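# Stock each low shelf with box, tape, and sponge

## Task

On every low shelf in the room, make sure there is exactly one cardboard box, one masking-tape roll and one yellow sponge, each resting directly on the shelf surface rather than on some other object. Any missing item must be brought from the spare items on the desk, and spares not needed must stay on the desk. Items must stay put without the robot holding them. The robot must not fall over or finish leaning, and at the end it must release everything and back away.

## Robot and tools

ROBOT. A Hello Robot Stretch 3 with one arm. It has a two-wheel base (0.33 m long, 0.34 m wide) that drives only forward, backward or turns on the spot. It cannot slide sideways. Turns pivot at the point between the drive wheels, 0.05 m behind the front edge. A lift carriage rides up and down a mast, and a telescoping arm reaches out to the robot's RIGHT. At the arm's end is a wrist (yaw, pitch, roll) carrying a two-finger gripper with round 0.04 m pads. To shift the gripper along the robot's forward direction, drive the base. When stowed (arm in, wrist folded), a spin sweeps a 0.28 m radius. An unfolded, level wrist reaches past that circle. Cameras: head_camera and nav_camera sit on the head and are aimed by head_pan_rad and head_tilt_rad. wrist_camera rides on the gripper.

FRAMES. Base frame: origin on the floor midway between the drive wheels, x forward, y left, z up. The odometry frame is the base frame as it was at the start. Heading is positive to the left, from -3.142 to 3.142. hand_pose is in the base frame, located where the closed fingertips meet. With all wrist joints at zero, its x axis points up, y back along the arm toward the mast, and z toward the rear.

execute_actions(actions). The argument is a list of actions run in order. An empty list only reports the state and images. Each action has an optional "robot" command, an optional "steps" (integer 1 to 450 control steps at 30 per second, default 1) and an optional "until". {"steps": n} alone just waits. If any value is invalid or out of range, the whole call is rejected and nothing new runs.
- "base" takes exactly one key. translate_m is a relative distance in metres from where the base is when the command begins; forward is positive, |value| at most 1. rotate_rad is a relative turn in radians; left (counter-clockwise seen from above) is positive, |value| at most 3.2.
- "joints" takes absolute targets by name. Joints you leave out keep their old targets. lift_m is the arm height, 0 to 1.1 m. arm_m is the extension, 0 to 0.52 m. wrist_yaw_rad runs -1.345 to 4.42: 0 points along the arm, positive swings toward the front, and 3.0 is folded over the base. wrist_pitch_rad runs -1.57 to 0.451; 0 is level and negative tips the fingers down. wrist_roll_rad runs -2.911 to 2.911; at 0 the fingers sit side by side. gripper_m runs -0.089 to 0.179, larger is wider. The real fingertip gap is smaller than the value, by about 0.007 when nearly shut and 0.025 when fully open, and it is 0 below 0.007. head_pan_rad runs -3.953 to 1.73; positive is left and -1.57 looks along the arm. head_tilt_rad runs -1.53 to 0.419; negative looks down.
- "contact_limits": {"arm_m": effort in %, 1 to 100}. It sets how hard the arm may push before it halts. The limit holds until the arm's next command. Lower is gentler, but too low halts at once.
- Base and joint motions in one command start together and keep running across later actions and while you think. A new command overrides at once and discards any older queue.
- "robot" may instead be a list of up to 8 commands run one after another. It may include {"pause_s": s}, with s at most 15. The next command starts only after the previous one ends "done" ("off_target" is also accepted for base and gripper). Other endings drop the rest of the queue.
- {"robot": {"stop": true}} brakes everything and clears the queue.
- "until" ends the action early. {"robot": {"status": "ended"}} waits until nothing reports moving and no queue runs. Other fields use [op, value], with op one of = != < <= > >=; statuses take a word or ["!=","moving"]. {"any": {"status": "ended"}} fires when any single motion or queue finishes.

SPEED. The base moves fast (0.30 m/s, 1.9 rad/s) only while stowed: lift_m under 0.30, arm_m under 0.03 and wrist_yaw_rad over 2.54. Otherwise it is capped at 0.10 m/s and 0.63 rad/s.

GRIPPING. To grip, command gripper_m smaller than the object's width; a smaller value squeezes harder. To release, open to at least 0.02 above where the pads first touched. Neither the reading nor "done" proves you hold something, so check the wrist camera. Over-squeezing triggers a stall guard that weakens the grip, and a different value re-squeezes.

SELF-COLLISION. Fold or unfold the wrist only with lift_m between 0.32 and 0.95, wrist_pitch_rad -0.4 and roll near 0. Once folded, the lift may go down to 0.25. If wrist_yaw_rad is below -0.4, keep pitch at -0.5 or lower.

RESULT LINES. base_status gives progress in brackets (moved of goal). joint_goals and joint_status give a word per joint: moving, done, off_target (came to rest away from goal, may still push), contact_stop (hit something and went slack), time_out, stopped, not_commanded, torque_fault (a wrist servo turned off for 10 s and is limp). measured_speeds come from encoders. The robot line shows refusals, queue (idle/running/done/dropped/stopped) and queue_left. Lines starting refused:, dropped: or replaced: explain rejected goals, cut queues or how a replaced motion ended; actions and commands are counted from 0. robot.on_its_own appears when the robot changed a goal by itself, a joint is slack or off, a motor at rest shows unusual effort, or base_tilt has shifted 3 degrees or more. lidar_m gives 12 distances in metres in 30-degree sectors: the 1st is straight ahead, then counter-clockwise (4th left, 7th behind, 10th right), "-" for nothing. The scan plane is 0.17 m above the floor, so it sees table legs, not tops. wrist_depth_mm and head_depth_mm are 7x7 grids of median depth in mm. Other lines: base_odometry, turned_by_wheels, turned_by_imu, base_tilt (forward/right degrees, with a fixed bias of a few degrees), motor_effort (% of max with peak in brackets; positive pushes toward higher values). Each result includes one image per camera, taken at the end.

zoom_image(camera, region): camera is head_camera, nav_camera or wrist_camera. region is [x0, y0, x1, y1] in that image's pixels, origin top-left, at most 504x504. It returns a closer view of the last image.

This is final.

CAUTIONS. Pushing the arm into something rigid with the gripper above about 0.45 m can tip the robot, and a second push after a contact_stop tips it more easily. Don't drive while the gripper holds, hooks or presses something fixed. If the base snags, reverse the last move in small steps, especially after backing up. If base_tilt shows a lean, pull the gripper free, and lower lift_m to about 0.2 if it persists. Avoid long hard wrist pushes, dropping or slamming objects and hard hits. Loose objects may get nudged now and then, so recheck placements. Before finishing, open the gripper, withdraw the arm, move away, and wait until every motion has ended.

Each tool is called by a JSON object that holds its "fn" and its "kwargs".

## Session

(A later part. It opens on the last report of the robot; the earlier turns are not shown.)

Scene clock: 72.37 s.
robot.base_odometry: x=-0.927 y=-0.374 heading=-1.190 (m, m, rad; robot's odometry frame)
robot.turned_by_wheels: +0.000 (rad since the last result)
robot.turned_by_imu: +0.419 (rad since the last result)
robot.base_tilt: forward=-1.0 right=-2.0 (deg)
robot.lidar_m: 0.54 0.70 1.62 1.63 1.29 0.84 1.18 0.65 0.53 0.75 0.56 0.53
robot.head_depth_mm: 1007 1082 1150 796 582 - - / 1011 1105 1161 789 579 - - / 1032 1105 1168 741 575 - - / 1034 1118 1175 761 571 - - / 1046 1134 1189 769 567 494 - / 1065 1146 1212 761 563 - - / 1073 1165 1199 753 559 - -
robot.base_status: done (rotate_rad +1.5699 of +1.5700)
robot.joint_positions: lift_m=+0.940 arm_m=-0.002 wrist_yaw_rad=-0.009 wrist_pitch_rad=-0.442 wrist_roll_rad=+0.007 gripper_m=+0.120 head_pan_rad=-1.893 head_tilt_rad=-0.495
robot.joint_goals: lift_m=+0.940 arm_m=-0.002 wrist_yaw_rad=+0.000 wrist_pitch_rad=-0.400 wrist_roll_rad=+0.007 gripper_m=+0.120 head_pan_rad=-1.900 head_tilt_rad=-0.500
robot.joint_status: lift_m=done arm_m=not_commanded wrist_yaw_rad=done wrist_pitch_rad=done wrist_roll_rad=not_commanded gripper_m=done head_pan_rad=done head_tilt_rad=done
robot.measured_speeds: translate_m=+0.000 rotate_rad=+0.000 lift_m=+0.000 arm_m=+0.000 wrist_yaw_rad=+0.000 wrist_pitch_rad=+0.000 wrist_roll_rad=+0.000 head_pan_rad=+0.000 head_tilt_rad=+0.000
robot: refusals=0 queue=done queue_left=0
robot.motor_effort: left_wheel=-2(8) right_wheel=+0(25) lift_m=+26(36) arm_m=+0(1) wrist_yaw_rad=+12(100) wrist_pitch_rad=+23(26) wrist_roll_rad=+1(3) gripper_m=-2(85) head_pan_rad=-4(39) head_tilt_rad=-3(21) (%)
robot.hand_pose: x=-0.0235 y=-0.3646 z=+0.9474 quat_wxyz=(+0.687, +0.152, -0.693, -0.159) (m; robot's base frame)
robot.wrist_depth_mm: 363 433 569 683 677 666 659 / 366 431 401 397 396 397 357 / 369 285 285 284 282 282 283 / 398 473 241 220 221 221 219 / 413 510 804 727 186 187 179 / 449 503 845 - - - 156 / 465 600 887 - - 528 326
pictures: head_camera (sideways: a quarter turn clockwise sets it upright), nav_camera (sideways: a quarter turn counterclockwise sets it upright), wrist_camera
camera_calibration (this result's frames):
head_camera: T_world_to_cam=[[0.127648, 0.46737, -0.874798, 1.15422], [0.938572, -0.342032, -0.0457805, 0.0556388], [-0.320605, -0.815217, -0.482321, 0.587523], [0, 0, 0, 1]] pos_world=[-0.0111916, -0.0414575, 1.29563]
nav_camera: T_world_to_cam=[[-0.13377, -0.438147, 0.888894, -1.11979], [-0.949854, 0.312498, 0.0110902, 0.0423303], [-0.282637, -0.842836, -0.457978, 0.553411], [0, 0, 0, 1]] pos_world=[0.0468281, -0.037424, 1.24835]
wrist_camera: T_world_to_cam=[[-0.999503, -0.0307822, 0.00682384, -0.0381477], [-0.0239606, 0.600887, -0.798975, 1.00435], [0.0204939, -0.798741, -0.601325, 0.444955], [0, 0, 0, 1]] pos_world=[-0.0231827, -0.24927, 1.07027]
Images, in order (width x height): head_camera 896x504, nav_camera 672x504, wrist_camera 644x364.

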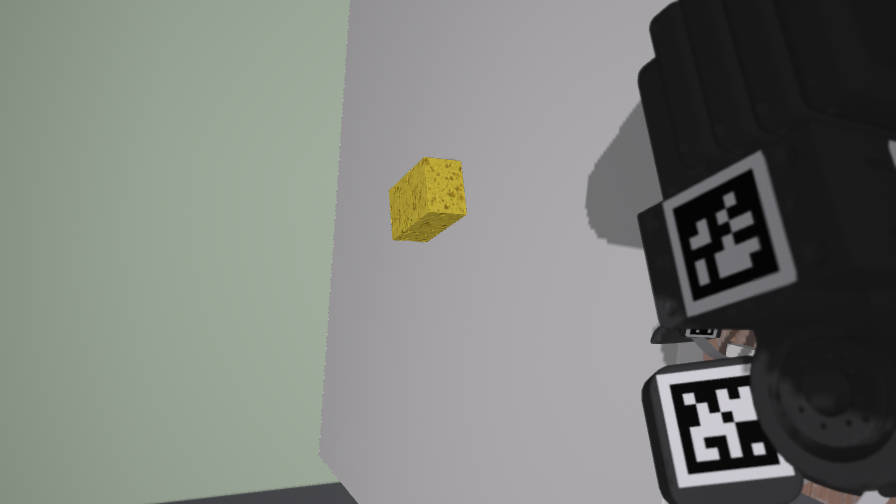

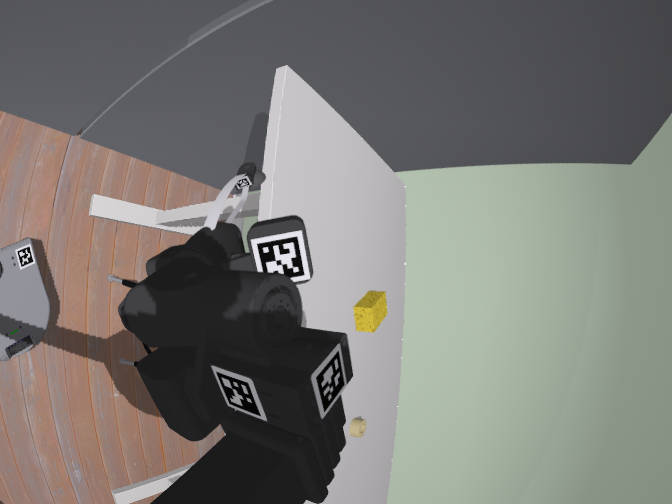

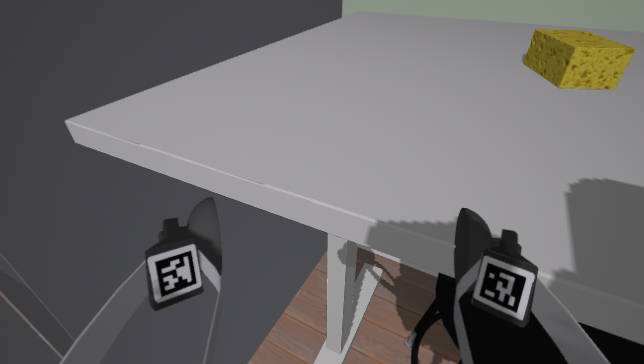

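The gripper hit the desk and turned the base. Back off, raise, and correct.

{"fn": "execute_actions", "kwargs": {"actions": [{"robot":[{"joints":{"wrist_yaw_rad":0.6}},{"joints":{"lift_m":1.08}},{"base":{"rotate_rad":-0.42},"joints":{"wrist_yaw_rad":0,"wrist_pitch_rad":-0.3}}],"steps":450,"until":{"robot":{"status":"ended"}}}]}}

Scene clock: 76.33 s.
robot.base_odometry: x=-0.927 y=-0.374 heading=-1.190 (m, m, rad; robot's odometry frame)
robot.turned_by_wheels: +0.000 (rad since the last result)
robot.turned_by_imu: -0.275 (rad since the last result)
robot.base_tilt: forward=-0.3 right=-0.7 (deg)
robot.lidar_m: 0.56 0.63 0.99 2.56 1.20 0.80 1.17 1.14 0.62 0.52 0.69 0.57
robot.head_depth_mm: 1068 1151 1213 776 568 - - / 1044 1135 1198 763 565 - - / 1034 1118 1179 757 558 - - / 1013 1099 1154 746 554 - - / 1001 1086 1132 737 547 464 - / 985 1064 1120 695 542 448 - / 968 1053 1103 714 538 443 -
robot.base_status: done (rotate_rad +1.5700 of +1.5700)
robot.joint_positions: lift_m=+0.940 arm_m=-0.002 wrist_yaw_rad=+0.620 wrist_pitch_rad=-0.400 wrist_roll_rad=+0.002 gripper_m=+0.120 head_pan_rad=-1.894 head_tilt_rad=-0.496
robot.joint_goals: lift_m=+0.940 arm_m=-0.002 wrist_yaw_rad=+0.600 wrist_pitch_rad=-0.400 wrist_roll_rad=+0.002 gripper_m=+0.120 head_pan_rad=-1.900 head_tilt_rad=-0.500
robot.joint_status: lift_m=done arm_m=not_commanded wrist_yaw_rad=off_target wrist_pitch_rad=done wrist_roll_rad=not_commanded gripper_m=done head_pan_rad=done head_tilt_rad=done
robot.measured_speeds: translate_m=+0.000 rotate_rad=-0.001 lift_m=+0.000 arm_m=+0.000 wrist_yaw_rad=+0.000 wrist_pitch_rad=+0.000 wrist_roll_rad=+0.000 head_pan_rad=+0.000 head_tilt_rad=+0.000
robot: refusals=0 queue=dropped queue_left=0
robot.motor_effort: left_wheel=+2(10) right_wheel=+1(26) lift_m=+20(26) arm_m=+0(1) wrist_yaw_rad=-26(54) wrist_pitch_rad=-1(29) wrist_roll_rad=+3(5) gripper_m=+7(9) head_pan_rad=-3(3) head_tilt_rad=-3(2) (%)
robot.hand_pose: x=+0.1102 y=-0.3278 z=+0.9571 quat_wxyz=(+0.703, +0.345, -0.617, +0.077) (m; robot's base frame)
robot.wrist_depth_mm: 364 390 467 571 693 749 671 / 372 415 458 417 432 430 442 / 381 453 326 291 294 296 303 / 405 497 593 241 225 225 228 / 434 506 676 843 196 189 183 / 457 521 736 - - 157 154 / 482 620 812 - - - 135
pictures: head_camera (sideways: a quarter turn clockwise sets it upright), nav_camera (sideways: a quarter turn counterclockwise sets it upright), wrist_camera
dropped: robot: command 0 of its queue: wrist_yaw_rad: off_target
camera_calibration (this result's frames):
head_camera: T_world_to_cam=[[0.128361, 0.468393, -0.874146, 1.15336], [0.938343, -0.342655, -0.0458166, 0.0556871], [-0.320991, -0.814368, -0.483497, 0.589057], [0, 0, 0, 1]] pos_world=[-0.011219, -0.0414369, 1.29557]
nav_camera: T_world_to_cam=[[-0.134468, -0.439184, 0.888277, -1.11898], [-0.949631, 0.313173, 0.0110837, 0.0423373], [-0.283052, -0.842045, -0.459174, 0.55497], [0, 0, 0, 1]] pos_world=[0.0468238, -0.0373853, 1.24832]
wrist_camera: T_world_to_cam=[[-0.788833, -0.614466, 0.0131932, -0.124049], [-0.357087, 0.440735, -0.823554, 1.00104], [0.500231, -0.654358, -0.567084, 0.439108], [0, 0, 0, 1]] pos_world=[0.0399484, -0.230083, 1.07506]
Images, in order (width x height): head_camera 896x504, nav_camera 672x504, wrist_camera 644x364.

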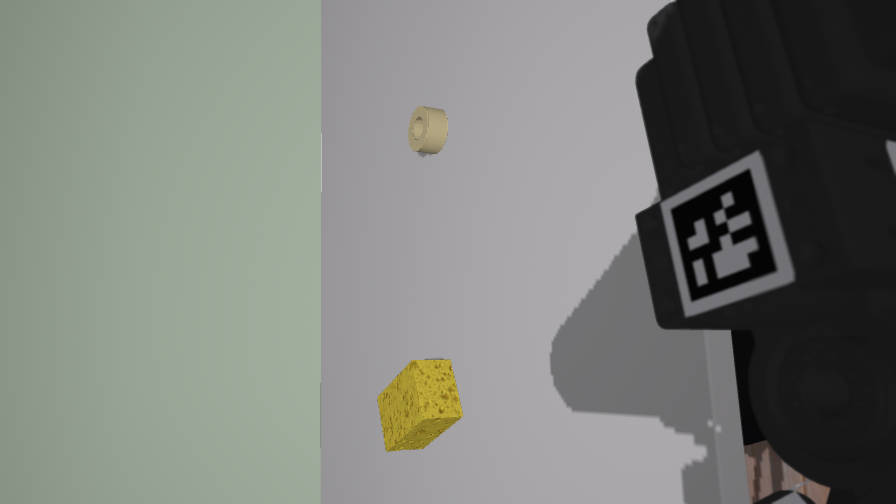

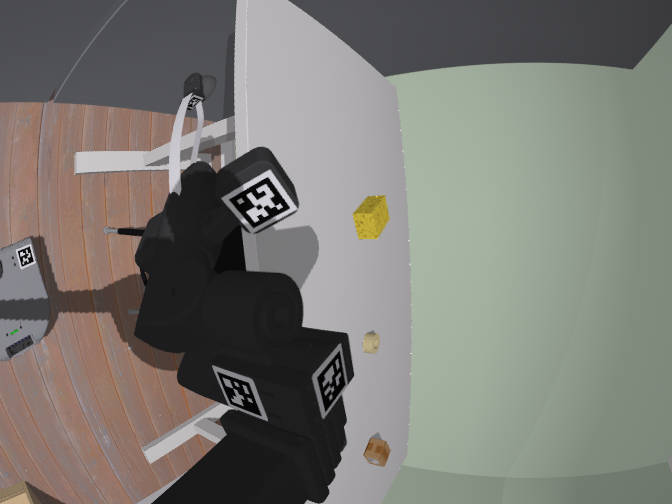

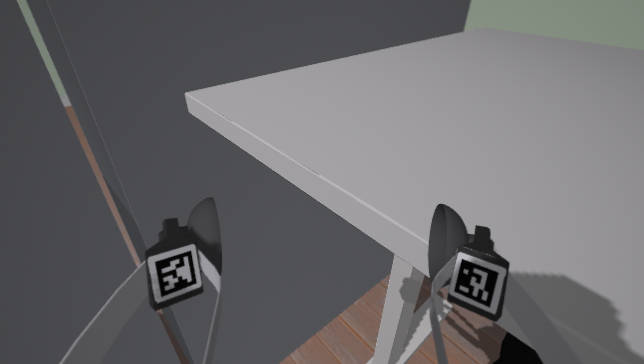

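Odd spring-back. Continue releasing.

{"fn": "execute_actions", "kwargs": {"actions": [{"robot":{"joints":{"wrist_yaw_rad":1.3}},"steps":90},{"robot":[{"joints":{"lift_m":1.08}},{"joints":{"wrist_yaw_rad":0,"wrist_pitch_rad":-0.3}}],"steps":450,"until":{"robot":{"status":"ended"}}}]}}

Scene clock: 85.87 s.
robot.base_odometry: x=-0.927 y=-0.374 heading=-1.190 (m, m, rad; robot's odometry frame)
robot.turned_by_wheels: +0.000 (rad since the last result)
robot.turned_by_imu: -0.043 (rad since the last result)
robot.base_tilt: forward=-0.1 right=-0.4 (deg)
robot.lidar_m: 0.57 0.62 0.94 2.56 1.15 0.80 1.17 1.14 0.62 0.52 0.72 0.57
robot.head_depth_mm: - - - - - - 1358 / - - - - - - 1322 / - - - - - - 1319 / - - - - - - 1288 / 998 - - - - - - / 984 1030 - - - - - / 962 1014 - - - - -
robot.base_status: done (rotate_rad +1.5701 of +1.5700)
robot.joint_positions: lift_m=+1.080 arm_m=-0.002 wrist_yaw_rad=+0.003 wrist_pitch_rad=-0.325 wrist_roll_rad=+0.006 gripper_m=+0.120 head_pan_rad=-1.894 head_tilt_rad=-0.496
robot.joint_goals: lift_m=+1.080 arm_m=-0.002 wrist_yaw_rad=+0.000 wrist_pitch_rad=-0.300 wrist_roll_rad=+0.006 gripper_m=+0.120 head_pan_rad=-1.900 head_tilt_rad=-0.500
robot.joint_status: lift_m=done arm_m=not_commanded wrist_yaw_rad=done wrist_pitch_rad=done wrist_roll_rad=not_commanded gripper_m=done head_pan_rad=done head_tilt_rad=done
robot.measured_speeds: translate_m=+0.000 rotate_rad=+0.000 lift_m=+0.000 arm_m=+0.000 wrist_yaw_rad=+0.000 wrist_pitch_rad=+0.000 wrist_roll_rad=+0.000 head_pan_rad=+0.000 head_tilt_rad=+0.000
robot: refusals=0 queue=done queue_left=0
robot.motor_effort: left_wheel=+1(5) right_wheel=-1(21) lift_m=+36(39) arm_m=+0(0) wrist_yaw_rad=-4(24) wrist_pitch_rad=+13(13) wrist_roll_rad=+2(4) gripper_m=+0(6) head_pan_rad=-3(3) head_tilt_rad=-2(2) (%)
robot.hand_pose: x=-0.0208 y=-0.3785 z=+1.1138 quat_wxyz=(+0.696, +0.115, -0.700, -0.114) (m; robot's base frame)
robot.wrist_depth_mm: 527 710 870 837 799 752 718 / 536 719 941 905 856 814 771 / 551 698 724 733 741 750 761 / 534 520 529 502 510 537 546 / 411 412 417 422 425 445 429 / 338 352 342 343 346 - 352 / 292 290 292 296 294 293 297
pictures: head_camera (sideways: a quarter turn clockwise sets it upright), nav_camera (sideways: a quarter turn counterclockwise sets it upright), wrist_camera
camera_calibration (this result's frames):
head_camera: T_world_to_cam=[[0.128361, 0.468393, -0.874146, 1.15336], [0.938344, -0.342654, -0.0458166, 0.0556871], [-0.32099, -0.814369, -0.483497, 0.589056], [0, 0, 0, 1]] pos_world=[-0.0112189, -0.0414369, 1.29557]
nav_camera: T_world_to_cam=[[-0.134467, -0.439183, 0.888277, -1.11898], [-0.949632, 0.313172, 0.0110837, 0.0423373], [-0.283052, -0.842046, -0.459174, 0.554969], [0, 0, 0, 1]] pos_world=[0.0468238, -0.0373852, 1.24832]
wrist_camera: T_world_to_cam=[[-0.999038, -0.0422278, 0.0118541, -0.0468516], [-0.0315032, 0.502825, -0.863814, 1.18069], [0.0305164, -0.863356, -0.503672, 0.40082], [0, 0, 0, 1]] pos_world=[-0.0218424, -0.24961, 1.22234]
Images, in order (width x height): head_camera 896x504, nav_camera 672x504, wrist_camera 644x364.

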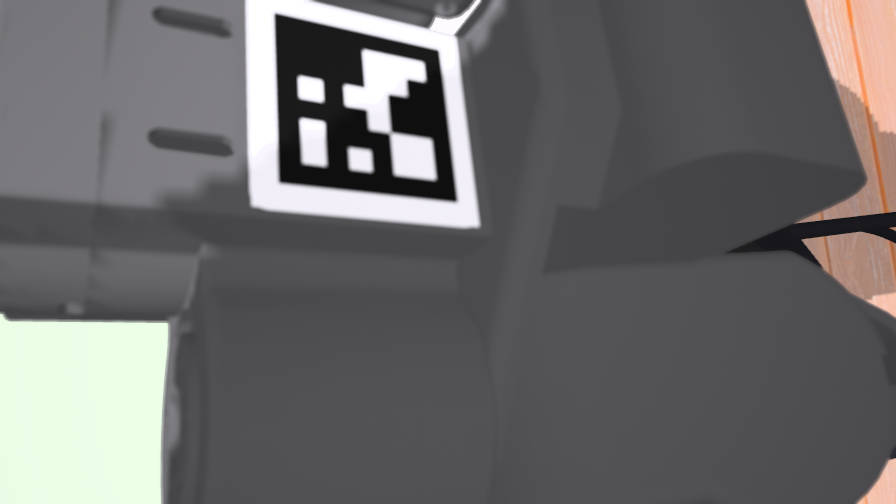

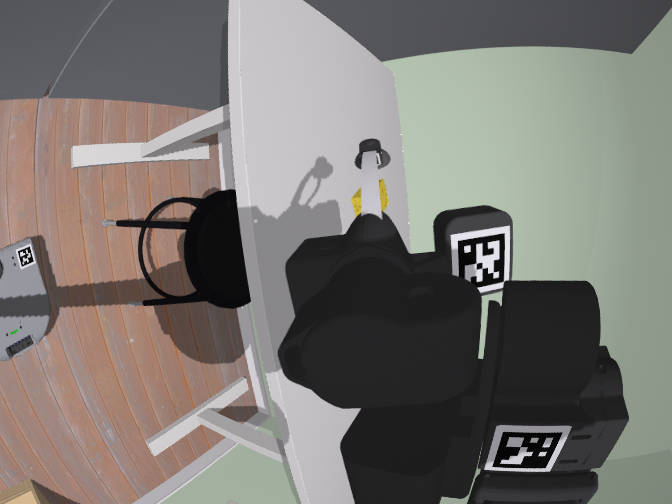

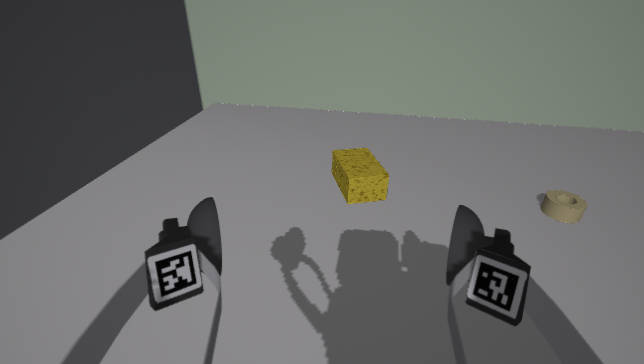

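{"fn": "execute_actions", "kwargs": {"actions": [{"robot":[{"base":{"rotate_rad":-0.1}},{"base":{"translate_m":-0.28},"joints":{"lift_m":1.03,"arm_m":0.12}}],"steps":450,"until":{"robot":{"status":"ended"}}}]}}

Scene clock: 94.87 s.
robot.base_odometry: x=-1.005 y=-0.105 heading=-1.290 (m, m, rad; robot's odometry frame)
robot.turned_by_wheels: -0.100 (rad since the last result)
robot.turned_by_imu: -0.099 (rad since the last result)
robot.base_tilt: forward=-0.1 right=-0.6 (deg)
robot.lidar_m: 0.85 0.89 1.25 2.58 1.07 0.54 0.89 0.93 0.93 0.56 0.60 0.87
robot.head_depth_mm: 1130 1249 1338 - - 1494 1389 / 1096 1205 - - 524 1389 1318 / 1071 1166 - - 539 1518 1377 / 1035 1119 - - 515 483 1369 / 1006 1072 - - 508 464 1345 / 982 1048 - - - 444 1348 / 954 1032 - - - 440 1253
robot.base_status: done (translate_m -0.2800 of -0.2800)
robot.joint_positions: lift_m=+1.030 arm_m=+0.120 wrist_yaw_rad=+0.002 wrist_pitch_rad=-0.324 wrist_roll_rad=+0.007 gripper_m=+0.120 head_pan_rad=-1.894 head_tilt_rad=-0.496
robot.joint_goals: lift_m=+1.030 arm_m=+0.120 wrist_yaw_rad=+0.000 wrist_pitch_rad=-0.300 wrist_roll_rad=+0.007 gripper_m=+0.120 head_pan_rad=-1.900 head_tilt_rad=-0.500
robot.joint_status: lift_m=done arm_m=done wrist_yaw_rad=done wrist_pitch_rad=done wrist_roll_rad=not_commanded gripper_m=done head_pan_rad=done head_tilt_rad=done
robot.measured_speeds: translate_m=+0.000 rotate_rad=+0.000 lift_m=+0.000 arm_m=+0.000 wrist_yaw_rad=+0.000 wrist_pitch_rad=+0.000 wrist_roll_rad=+0.000 head_pan_rad=+0.000 head_tilt_rad=+0.000
robot: refusals=0 queue=done queue_left=0
robot.motor_effort: left_wheel=+2(6) right_wheel=-2(8) lift_m=+22(35) arm_m=+3(4) wrist_yaw_rad=-3(4) wrist_pitch_rad=+12(13) wrist_roll_rad=+2(2) gripper_m=+0(0) head_pan_rad=-3(2) head_tilt_rad=-2(2) (%)
robot.hand_pose: x=-0.0210 y=-0.5000 z=+1.0646 quat_wxyz=(+0.696, +0.115, -0.700, -0.114) (m; robot's base frame)
robot.wrist_depth_mm: 751 736 723 714 684 673 662 / 807 798 776 776 746 731 719 / 592 599 601 604 610 625 641 / 366 409 433 439 439 443 452 / 337 339 342 346 347 364 337 / 277 290 282 284 287 - 288 / 242 237 239 241 241 243 244
pictures: head_camera (sideways: a quarter turn clockwise sets it upright), nav_camera (sideways: a quarter turn counterclockwise sets it upright), wrist_camera
camera_calibration (this result's frames):
head_camera: T_world_to_cam=[[0.128361, 0.468393, -0.874146, 1.15336], [0.938344, -0.342654, -0.0458166, 0.0556871], [-0.32099, -0.814368, -0.483497, 0.589056], [0, 0, 0, 1]] pos_world=[-0.0112189, -0.0414369, 1.29557]
nav_camera: T_world_to_cam=[[-0.134467, -0.439183, 0.888277, -1.11898], [-0.949632, 0.313172, 0.0110837, 0.0423373], [-0.283052, -0.842046, -0.459174, 0.55497], [0, 0, 0, 1]] pos_world=[0.0468238, -0.0373852, 1.24832]
wrist_camera: T_world_to_cam=[[-0.999093, -0.0409919, 0.0115562, -0.0507243], [-0.0305925, 0.501955, -0.864352, 1.19946], [0.0296308, -0.863922, -0.502754, 0.269939], [0, 0, 0, 1]] pos_world=[-0.0219825, -0.370946, 1.17305]
Images, in order (width x height): head_camera 896x504, nav_camera 672x504, wrist_camera 644x364.

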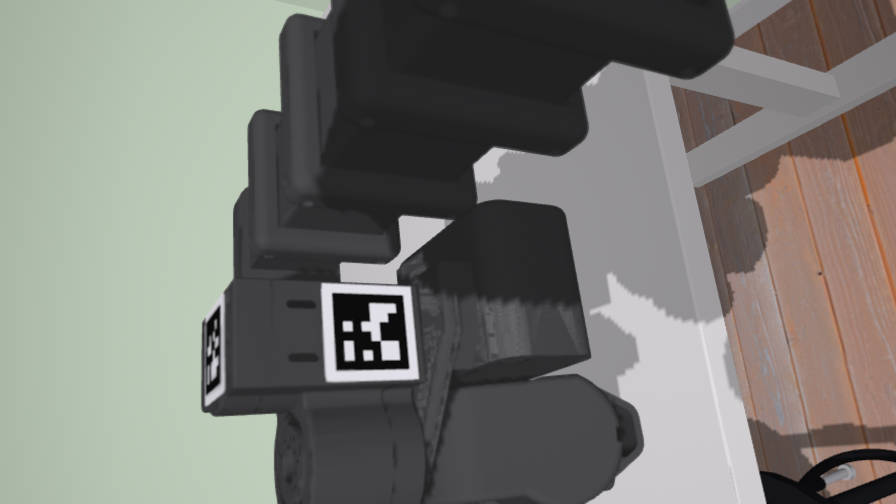

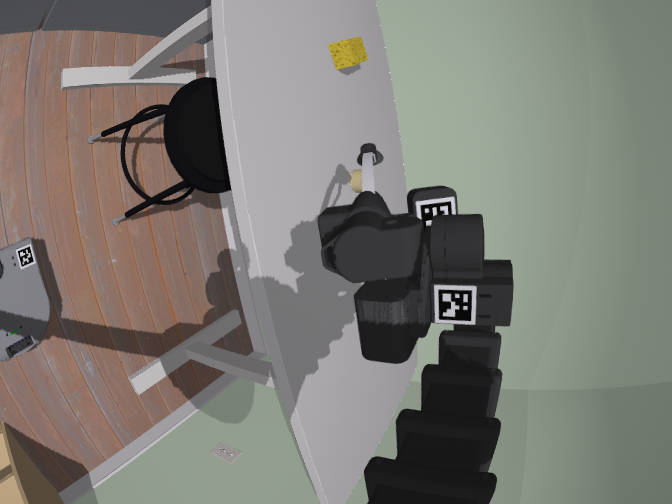

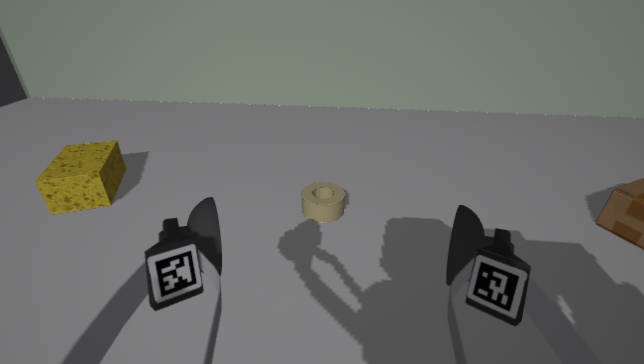

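{"fn": "execute_actions", "kwargs": {"actions": [{"robot":[{"joints":{"lift_m":0.945}},{"joints":{"arm_m":0.29}}],"steps":450,"until":{"robot":{"status":"ended"}}}]}}

Scene clock: 101.33 s.
robot.base_odometry: x=-1.005 y=-0.105 heading=-1.290 (m, m, rad; robot's odometry frame)
robot.turned_by_wheels: +0.000 (rad since the last result)
robot.turned_by_imu: +0.000 (rad since the last result)
robot.base_tilt: forward=-0.3 right=-0.5 (deg)
robot.lidar_m: 0.85 0.89 1.25 2.58 1.06 0.54 0.89 0.93 0.93 0.56 0.61 0.87
robot.head_depth_mm: 1134 1242 1199 772 590 - - / 1104 1208 1178 762 608 - - / 1069 1173 1156 760 - - 1370 / 1038 1125 1137 - 513 482 1371 / 1010 1088 1169 - 544 464 1355 / 981 1065 1120 - 539 447 1350 / 959 1026 1089 - 517 439 1247
robot.base_status: done (translate_m -0.2800 of -0.2800)
robot.joint_positions: lift_m=+0.945 arm_m=+0.290 wrist_yaw_rad=+0.002 wrist_pitch_rad=-0.324 wrist_roll_rad=+0.007 gripper_m=+0.120 head_pan_rad=-1.894 head_tilt_rad=-0.496
robot.joint_goals: lift_m=+0.945 arm_m=+0.290 wrist_yaw_rad=+0.000 wrist_pitch_rad=-0.300 wrist_roll_rad=+0.007 gripper_m=+0.120 head_pan_rad=-1.900 head_tilt_rad=-0.500
robot.joint_status: lift_m=done arm_m=done wrist_yaw_rad=done wrist_pitch_rad=done wrist_roll_rad=not_commanded gripper_m=done head_pan_rad=done head_tilt_rad=done
robot.measured_speeds: translate_m=+0.000 rotate_rad=+0.000 lift_m=+0.000 arm_m=+0.000 wrist_yaw_rad=+0.000 wrist_pitch_rad=+0.000 wrist_roll_rad=+0.000 head_pan_rad=+0.000 head_tilt_rad=+0.000
robot: refusals=0 queue=done queue_left=0
robot.motor_effort: left_wheel=+2(2) right_wheel=-3(2) lift_m=+22(22) arm_m=+3(3) wrist_yaw_rad=-2(3) wrist_pitch_rad=+12(12) wrist_roll_rad=+1(2) gripper_m=+0(0) head_pan_rad=-3(3) head_tilt_rad=-2(2) (%)
robot.hand_pose: x=-0.0211 y=-0.6700 z=+0.9797 quat_wxyz=(+0.696, +0.114, -0.700, -0.114) (m; robot's base frame)
robot.wrist_depth_mm: 594 575 568 549 543 530 520 / 626 606 597 582 579 567 557 / 364 367 370 375 381 383 386 / 265 267 269 273 273 276 279 / 209 210 212 183 215 225 217 / 172 179 174 170 176 - 178 / 150 147 148 149 150 150 150
pictures: head_camera (sideways: a quarter turn clockwise sets it upright), nav_camera (sideways: a quarter turn counterclockwise sets it upright), wrist_camera
camera_calibration (this result's frames):
head_camera: T_world_to_cam=[[0.128361, 0.468393, -0.874146, 1.15336], [0.938344, -0.342654, -0.0458166, 0.0556871], [-0.32099, -0.814368, -0.483497, 0.589056], [0, 0, 0, 1]] pos_world=[-0.0112189, -0.0414369, 1.29557]
nav_camera: T_world_to_cam=[[-0.134467, -0.439183, 0.888277, -1.11898], [-0.949632, 0.313172, 0.0110837, 0.0423373], [-0.283052, -0.842046, -0.459174, 0.55497], [0, 0, 0, 1]] pos_world=[0.0468238, -0.0373852, 1.24832]
wrist_camera: T_world_to_cam=[[-0.999106, -0.0407265, 0.0113313, -0.0563577], [-0.0302561, 0.501716, -0.864503, 1.21139], [0.0295231, -0.864073, -0.502499, 0.0800012], [0, 0, 0, 1]] pos_world=[-0.0220173, -0.540942, 1.08809]
Images, in order (width x height): head_camera 896x504, nav_camera 672x504, wrist_camera 644x364.

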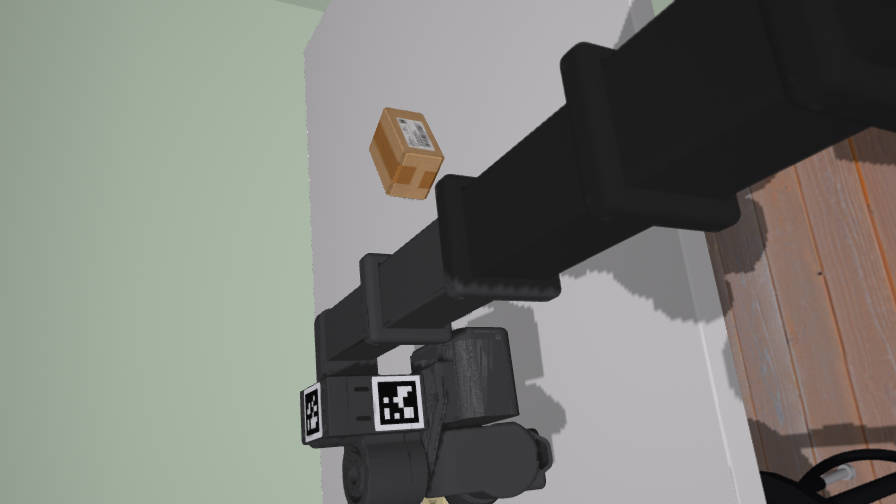

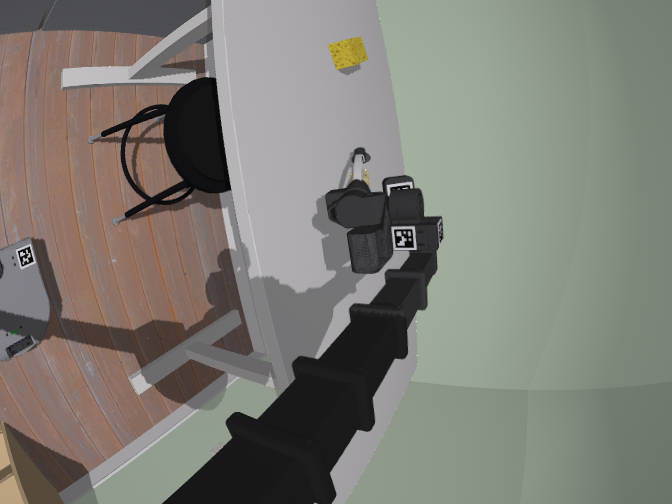

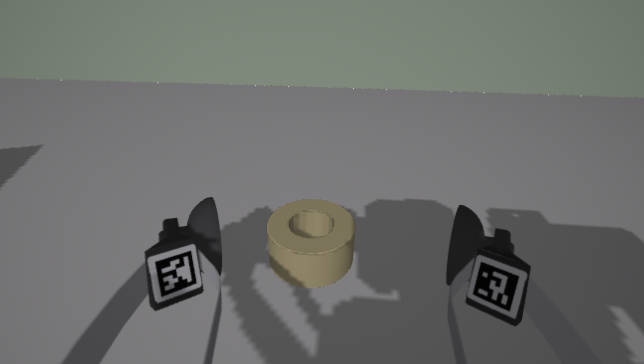

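{"fn": "execute_actions", "kwargs": {"actions": [{"robot":[{"joints":{"arm_m":0.305,"lift_m":0.94},"base":{"translate_m":0.01}},{"joints":{"gripper_m":0.02}},{"joints":{"lift_m":1.07}},{"joints":{"arm_m":0}},{"base":{"rotate_rad":-1.63}},{"base":{"translate_m":-0.8},"joints":{"head_pan_rad":-1.5,"head_tilt_rad":-0.7}},{"joints":{"lift_m":0.75}}],"steps":450,"until":{"robot":{"status":"ended"}}},{"steps":450,"until":{"robot":{"status":"ended"}}}]}}

Scene clock: 131.80 s.
robot.base_odometry: x=-0.222 y=+0.061 heading=-2.920 (m, m, rad; robot's odometry frame)
robot.turned_by_wheels: -1.630 (rad since the last result)
robot.turned_by_imu: -1.632 (rad since the last result)
robot.base_tilt: forward=+0.0 right=-0.6 (deg)
robot.lidar_m: 1.97 1.19 0.85 0.82 0.84 1.13 1.78 0.83 0.87 0.53 0.80 0.75
robot.head_depth_mm: 772 858 970 1074 902 1038 1197 / 771 867 976 1064 895 1027 1192 / 779 866 986 1063 889 1021 1193 / 781 874 988 1067 880 599 - / 783 872 993 1068 876 1052 1177 / 786 878 998 1052 864 1044 1171 / 790 882 1004 1044 857 1038 1181
robot.base_status: done (translate_m -0.8000 of -0.8000)
robot.joint_positions: lift_m=+0.750 arm_m=+0.000 wrist_yaw_rad=+0.002 wrist_pitch_rad=-0.323 wrist_roll_rad=+0.007 gripper_m=+0.021 head_pan_rad=-1.507 head_tilt_rad=-0.691
robot.joint_goals: lift_m=+0.750 arm_m=+0.000 wrist_yaw_rad=+0.000 wrist_pitch_rad=-0.300 wrist_roll_rad=+0.007 gripper_m=+0.020 head_pan_rad=-1.500 head_tilt_rad=-0.700
robot.joint_status: lift_m=done arm_m=done wrist_yaw_rad=done wrist_pitch_rad=done wrist_roll_rad=not_commanded gripper_m=done head_pan_rad=done head_tilt_rad=done
robot.measured_speeds: translate_m=+0.000 rotate_rad=+0.000 lift_m=+0.000 arm_m=+0.000 wrist_yaw_rad=+0.000 wrist_pitch_rad=+0.000 wrist_roll_rad=+0.000 head_pan_rad=+0.000 head_tilt_rad=+0.000
robot: refusals=0 queue=done queue_left=0
robot.motor_effort: left_wheel=+2(5) right_wheel=-3(8) lift_m=+22(37) arm_m=-4(3) wrist_yaw_rad=-2(2) wrist_pitch_rad=+12(12) wrist_roll_rad=+1(1) gripper_m=-11(86) head_pan_rad=+4(36) head_tilt_rad=-5(22) (%)
robot.hand_pose: x=-0.0211 y=-0.3806 z=+0.7848 quat_wxyz=(+0.696, +0.114, -0.700, -0.114) (m; robot's base frame)
robot.wrist_depth_mm: 605 607 593 593 578 579 577 / 649 645 639 632 633 625 626 / 694 691 684 676 657 675 672 / 544 520 563 560 564 526 542 / 431 437 454 175 449 442 446 / 612 634 642 156 647 389 393 / 573 573 579 588 591 589 592
pictures: head_camera (sideways: a quarter turn clockwise sets it upright), nav_camera (sideways: a quarter turn counterclockwise sets it upright), wrist_camera
camera_calibration (this result's frames):
head_camera: T_world_to_cam=[[-0.0681293, 0.642137, -0.763556, 1.01038], [0.997672, 0.0462351, -0.0501357, 0.060936], [0.00310905, -0.765194, -0.643792, 0.795622], [0, 0, 0, 1]] pos_world=[0.00556854, -0.0428127, 1.28675]
nav_camera: T_world_to_cam=[[0.0516547, -0.620615, 0.782412, -0.982076], [-0.997464, -0.0704799, 0.00994719, 0.0441114], [0.0489709, -0.780942, -0.622681, 0.765675], [0, 0, 0, 1]] pos_world=[0.0572325, -0.00843416, 1.24472]
wrist_camera: T_world_to_cam=[[-0.999114, -0.040523, 0.0113509, -0.0423466], [-0.0301553, 0.501262, -0.86477, 0.897738], [0.0293533, -0.864346, -0.50204, 0.231688], [0, 0, 0, 1]] pos_world=[-0.0220383, -0.251459, 0.893134]
Images, in order (width x height): head_camera 896x504, nav_camera 672x504, wrist_camera 644x364.

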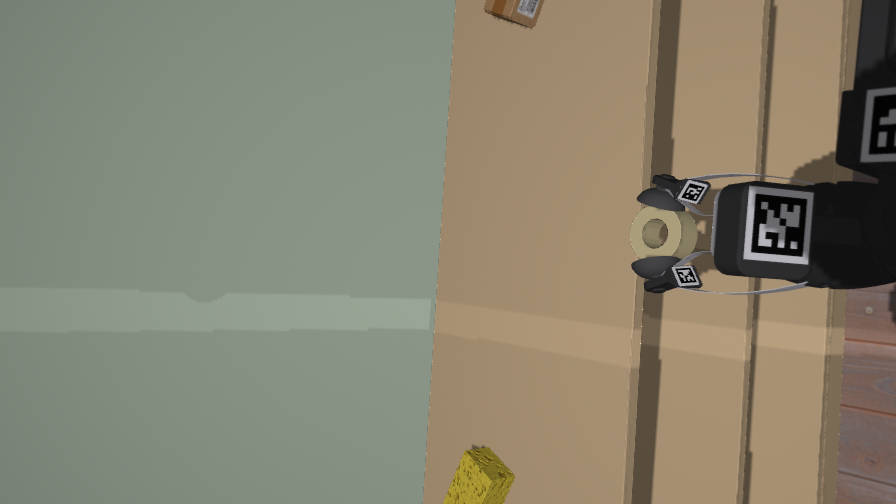

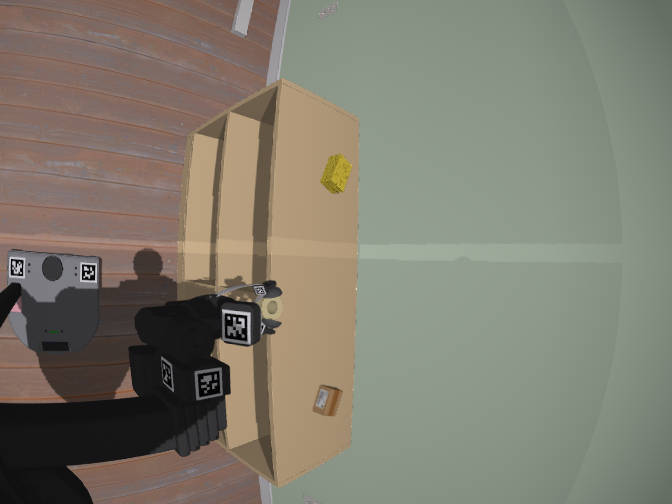

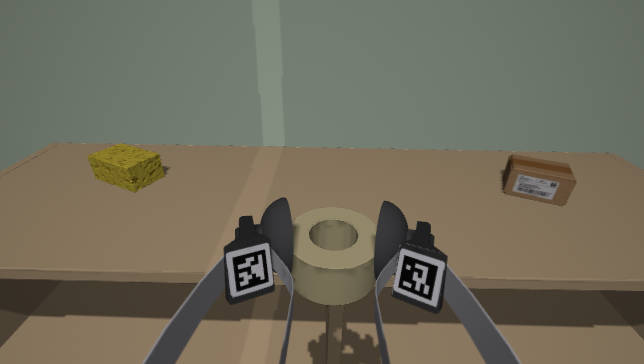

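{"fn": "execute_actions", "kwargs": {"actions": [{"robot":[{"joints":{"arm_m":0.3,"lift_m":0.66}},{"joints":{"lift_m":0.608}},{"joints":{"gripper_m":0.1}},{"joints":{"lift_m":0.7}},{"joints":{"arm_m":0}}],"steps":450,"until":{"robot":{"status":"ended"}}}]}}

{"fn": "execute_actions", "kwargs": {"actions": [{"robot":[{"base":{"translate_m":0.8},"joints":{"lift_m":1.07,"gripper_m":0.17}},{"base":{"rotate_rad":1.57}},{"base":{"translate_m":-0.33},"joints":{"arm_m":0.08}}],"steps":450,"until":{"robot":{"status":"ended"}}},{"steps":300,"until":{"robot":{"status":"ended"}}}]}}

Scene clock: 146.27 s.
robot.base_odometry: x=-0.222 y=+0.061 heading=-2.920 (m, m, rad; robot's odometry frame)
robot.turned_by_wheels: +0.000 (rad since the last result)
robot.turned_by_imu: +0.001 (rad since the last result)
robot.base_tilt: forward=-0.4 right=-0.5 (deg)
robot.lidar_m: 1.97 1.20 0.85 0.82 0.84 1.13 1.78 0.83 0.87 0.53 0.80 0.76
robot.head_depth_mm: 771 866 973 1073 907 1030 1196 / 776 867 986 1065 896 1028 1199 / 779 863 985 1068 888 1022 1192 / 780 873 988 1069 882 1017 - / 784 876 993 1069 869 1069 1169 / 782 881 1002 1053 861 1047 1169 / 790 884 996 1049 858 1034 1172
robot.base_status: done (translate_m -0.8000 of -0.8000)
robot.joint_positions: lift_m=+0.700 arm_m=+0.000 wrist_yaw_rad=+0.002 wrist_pitch_rad=-0.323 wrist_roll_rad=+0.007 gripper_m=+0.100 head_pan_rad=-1.507 head_tilt_rad=-0.691
robot.joint_goals: lift_m=+0.700 arm_m=+0.000 wrist_yaw_rad=+0.000 wrist_pitch_rad=-0.300 wrist_roll_rad=+0.007 gripper_m=+0.100 head_pan_rad=-1.500 head_tilt_rad=-0.700
robot.joint_status: lift_m=done arm_m=done wrist_yaw_rad=done wrist_pitch_rad=done wrist_roll_rad=not_commanded gripper_m=done head_pan_rad=done head_tilt_rad=done
robot.measured_speeds: translate_m=+0.000 rotate_rad=+0.000 lift_m=+0.000 arm_m=+0.000 wrist_yaw_rad=+0.000 wrist_pitch_rad=+0.000 wrist_roll_rad=+0.000 head_pan_rad=+0.000 head_tilt_rad=+0.000
robot: refusals=0 queue=done queue_left=0
robot.motor_effort: left_wheel=+2(2) right_wheel=-3(3) lift_m=+36(36) arm_m=-4(7) wrist_yaw_rad=-2(1) wrist_pitch_rad=+12(12) wrist_roll_rad=+1(1) gripper_m=+0(83) head_pan_rad=+5(4) head_tilt_rad=-5(5) (%)
robot.hand_pose: x=-0.0211 y=-0.3806 z=+0.7342 quat_wxyz=(+0.696, +0.114, -0.700, -0.114) (m; robot's base frame)
robot.wrist_depth_mm: 594 600 596 592 587 574 583 / 647 643 637 646 629 630 610 / 611 544 621 642 643 639 648 / 447 453 456 457 465 468 470 / 367 370 376 374 361 366 367 / 597 620 610 635 631 660 638 / 524 532 533 531 534 534 541
pictures: head_camera (sideways: a quarter turn clockwise sets it upright), nav_camera (sideways: a quarter turn counterclockwise sets it upright), wrist_camera
camera_calibration (this result's frames):
head_camera: T_world_to_cam=[[-0.0682796, 0.642415, -0.763309, 1.01006], [0.997661, 0.0464588, -0.0501424, 0.0609447], [0.00325022, -0.764948, -0.644084, 0.796001], [0, 0, 0, 1]] pos_world=[0.00557695, -0.042807, 1.28673]
nav_camera: T_world_to_cam=[[0.051801, -0.620903, 0.782174, -0.981766], [-0.997449, -0.0706882, 0.00994458, 0.0441148], [0.0491159, -0.780694, -0.62298, 0.766063], [0, 0, 0, 1]] pos_world=[0.0572329, -0.00840186, 1.24472]
wrist_camera: T_world_to_cam=[[-0.99912, -0.0404364, 0.0111324, -0.0415824], [-0.0299227, 0.501265, -0.864777, 0.853996], [0.0293882, -0.864349, -0.502033, 0.206273], [0, 0, 0, 1]] pos_world=[-0.022054, -0.251467, 0.842535]
Images, in order (width x height): head_camera 896x504, nav_camera 672x504, wrist_camera 644x364.

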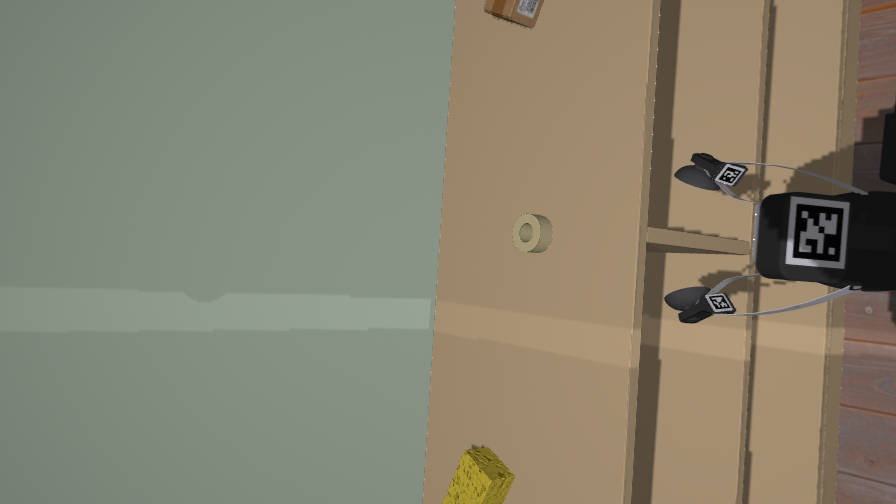

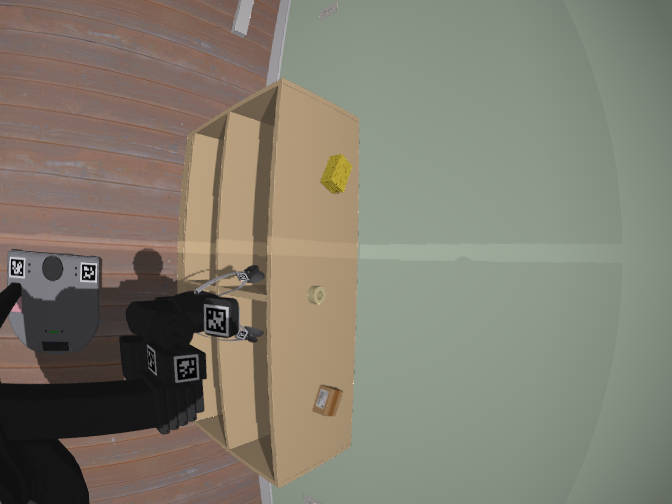

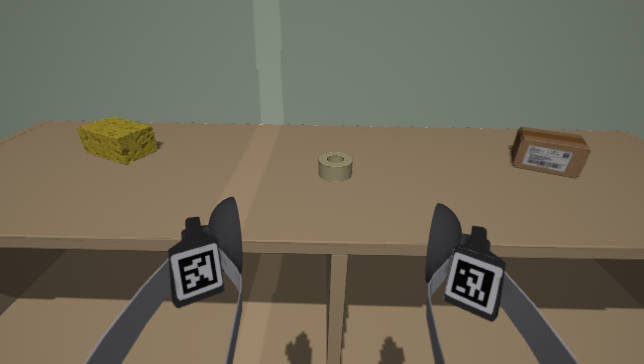

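Scene clock: 163.07 s.
robot.base_odometry: x=-1.075 y=+0.207 heading=-1.350 (m, m, rad; robot's odometry frame)
robot.turned_by_wheels: +1.570 (rad since the last result)
robot.turned_by_imu: +1.574 (rad since the last result)
robot.base_tilt: forward=-0.4 right=-0.6 (deg)
robot.lidar_m: 1.17 1.21 1.62 0.84 0.28 0.31 0.57 0.59 0.77 1.18 0.67 0.83
robot.head_depth_mm: - - - 535 492 1450 1252 / - - - 513 1061 1303 1221 / - - - 511 1579 1424 1229 / 1014 964 650 538 1561 1409 1225 / 1025 1004 659 530 1549 1410 1218 / 1022 936 674 525 1568 1392 1222 / 1025 922 663 519 1512 1356 1202
robot.base_status: done (translate_m -0.3300 of -0.3300)
robot.joint_positions: lift_m=+1.070 arm_m=+0.080 wrist_yaw_rad=+0.002 wrist_pitch_rad=-0.323 wrist_roll_rad=+0.007 gripper_m=+0.170 head_pan_rad=-1.507 head_tilt_rad=-0.692
robot.joint_goals: lift_m=+1.070 arm_m=+0.080 wrist_yaw_rad=+0.000 wrist_pitch_rad=-0.300 wrist_roll_rad=+0.007 gripper_m=+0.170 head_pan_rad=-1.500 head_tilt_rad=-0.700
robot.joint_status: lift_m=done arm_m=done wrist_yaw_rad=done wrist_pitch_rad=done wrist_roll_rad=not_commanded gripper_m=done head_pan_rad=done head_tilt_rad=done
robot.measured_speeds: translate_m=+0.000 rotate_rad=+0.000 lift_m=+0.000 arm_m=+0.000 wrist_yaw_rad=+0.000 wrist_pitch_rad=+0.000 wrist_roll_rad=+0.000 head_pan_rad=+0.000 head_tilt_rad=+0.000
robot: refusals=0 queue=done queue_left=0
robot.motor_effort: left_wheel=-1(5) right_wheel=+4(10) lift_m=+36(37) arm_m=+4(4) wrist_yaw_rad=-2(2) wrist_pitch_rad=+11(11) wrist_roll_rad=+2(1) gripper_m=+0(86) head_pan_rad=+4(4) head_tilt_rad=-4(4) (%)
robot.hand_pose: x=-0.0211 y=-0.4600 z=+1.1042 quat_wxyz=(+0.696, +0.114, -0.700, -0.114) (m; robot's base frame)
robot.wrist_depth_mm: 759 752 748 753 749 719 638 / 812 807 794 813 790 771 638 / 698 690 693 715 701 804 622 / 506 509 516 421 521 524 573 / 398 419 404 403 410 408 419 / 338 320 331 332 334 332 353 / 270 281 282 281 285 283 276
pictures: head_camera (sideways: a quarter turn clockwise sets it upright), nav_camera (sideways: a quarter turn counterclockwise sets it upright), wrist_camera
camera_calibration (this result's frames):
head_camera: T_world_to_cam=[[-0.0682843, 0.642426, -0.763299, 1.01004], [0.997661, 0.0464656, -0.0501426, 0.060945], [0.00325422, -0.764937, -0.644096, 0.796017], [0, 0, 0, 1]] pos_world=[0.00557719, -0.0428068, 1.28673]
nav_camera: T_world_to_cam=[[0.0518056, -0.620915, 0.782164, -0.981753], [-0.997448, -0.0706944, 0.00994447, 0.0441149], [0.04912, -0.780684, -0.622993, 0.76608], [0, 0, 0, 1]] pos_world=[0.0572329, -0.00840065, 1.24472]
wrist_camera: T_world_to_cam=[[-0.99912, -0.0404355, 0.0111345, -0.0489173], [-0.0299226, 0.501219, -0.864803, 1.21382], [0.0293879, -0.864375, -0.501988, 0.32327], [0, 0, 0, 1]] pos_world=[-0.022054, -0.33094, 1.21254]
Images, in order (width x height): head_camera 896x504, nav_camera 672x504, wrist_camera 644x364.

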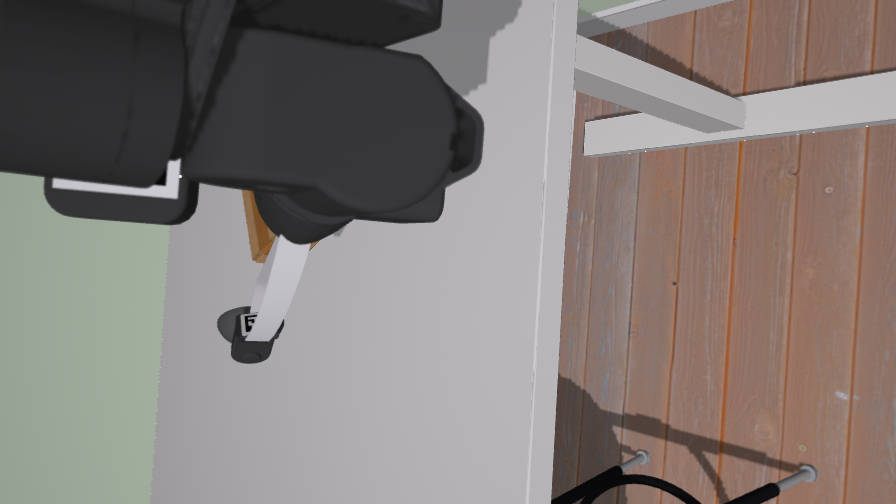

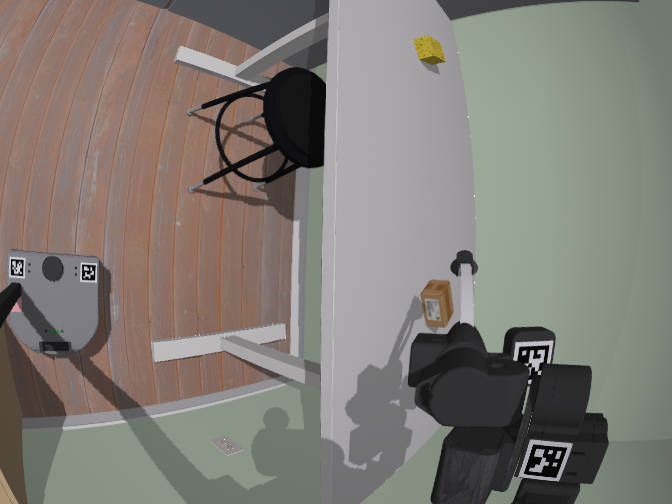

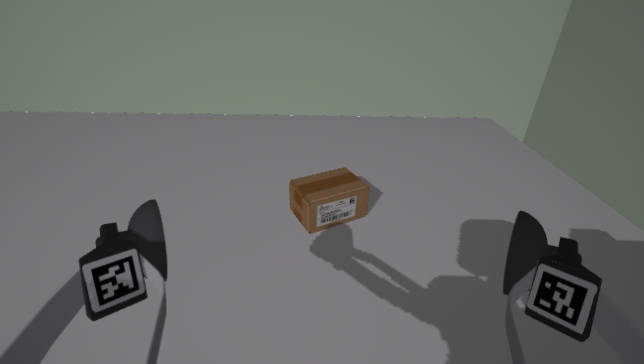

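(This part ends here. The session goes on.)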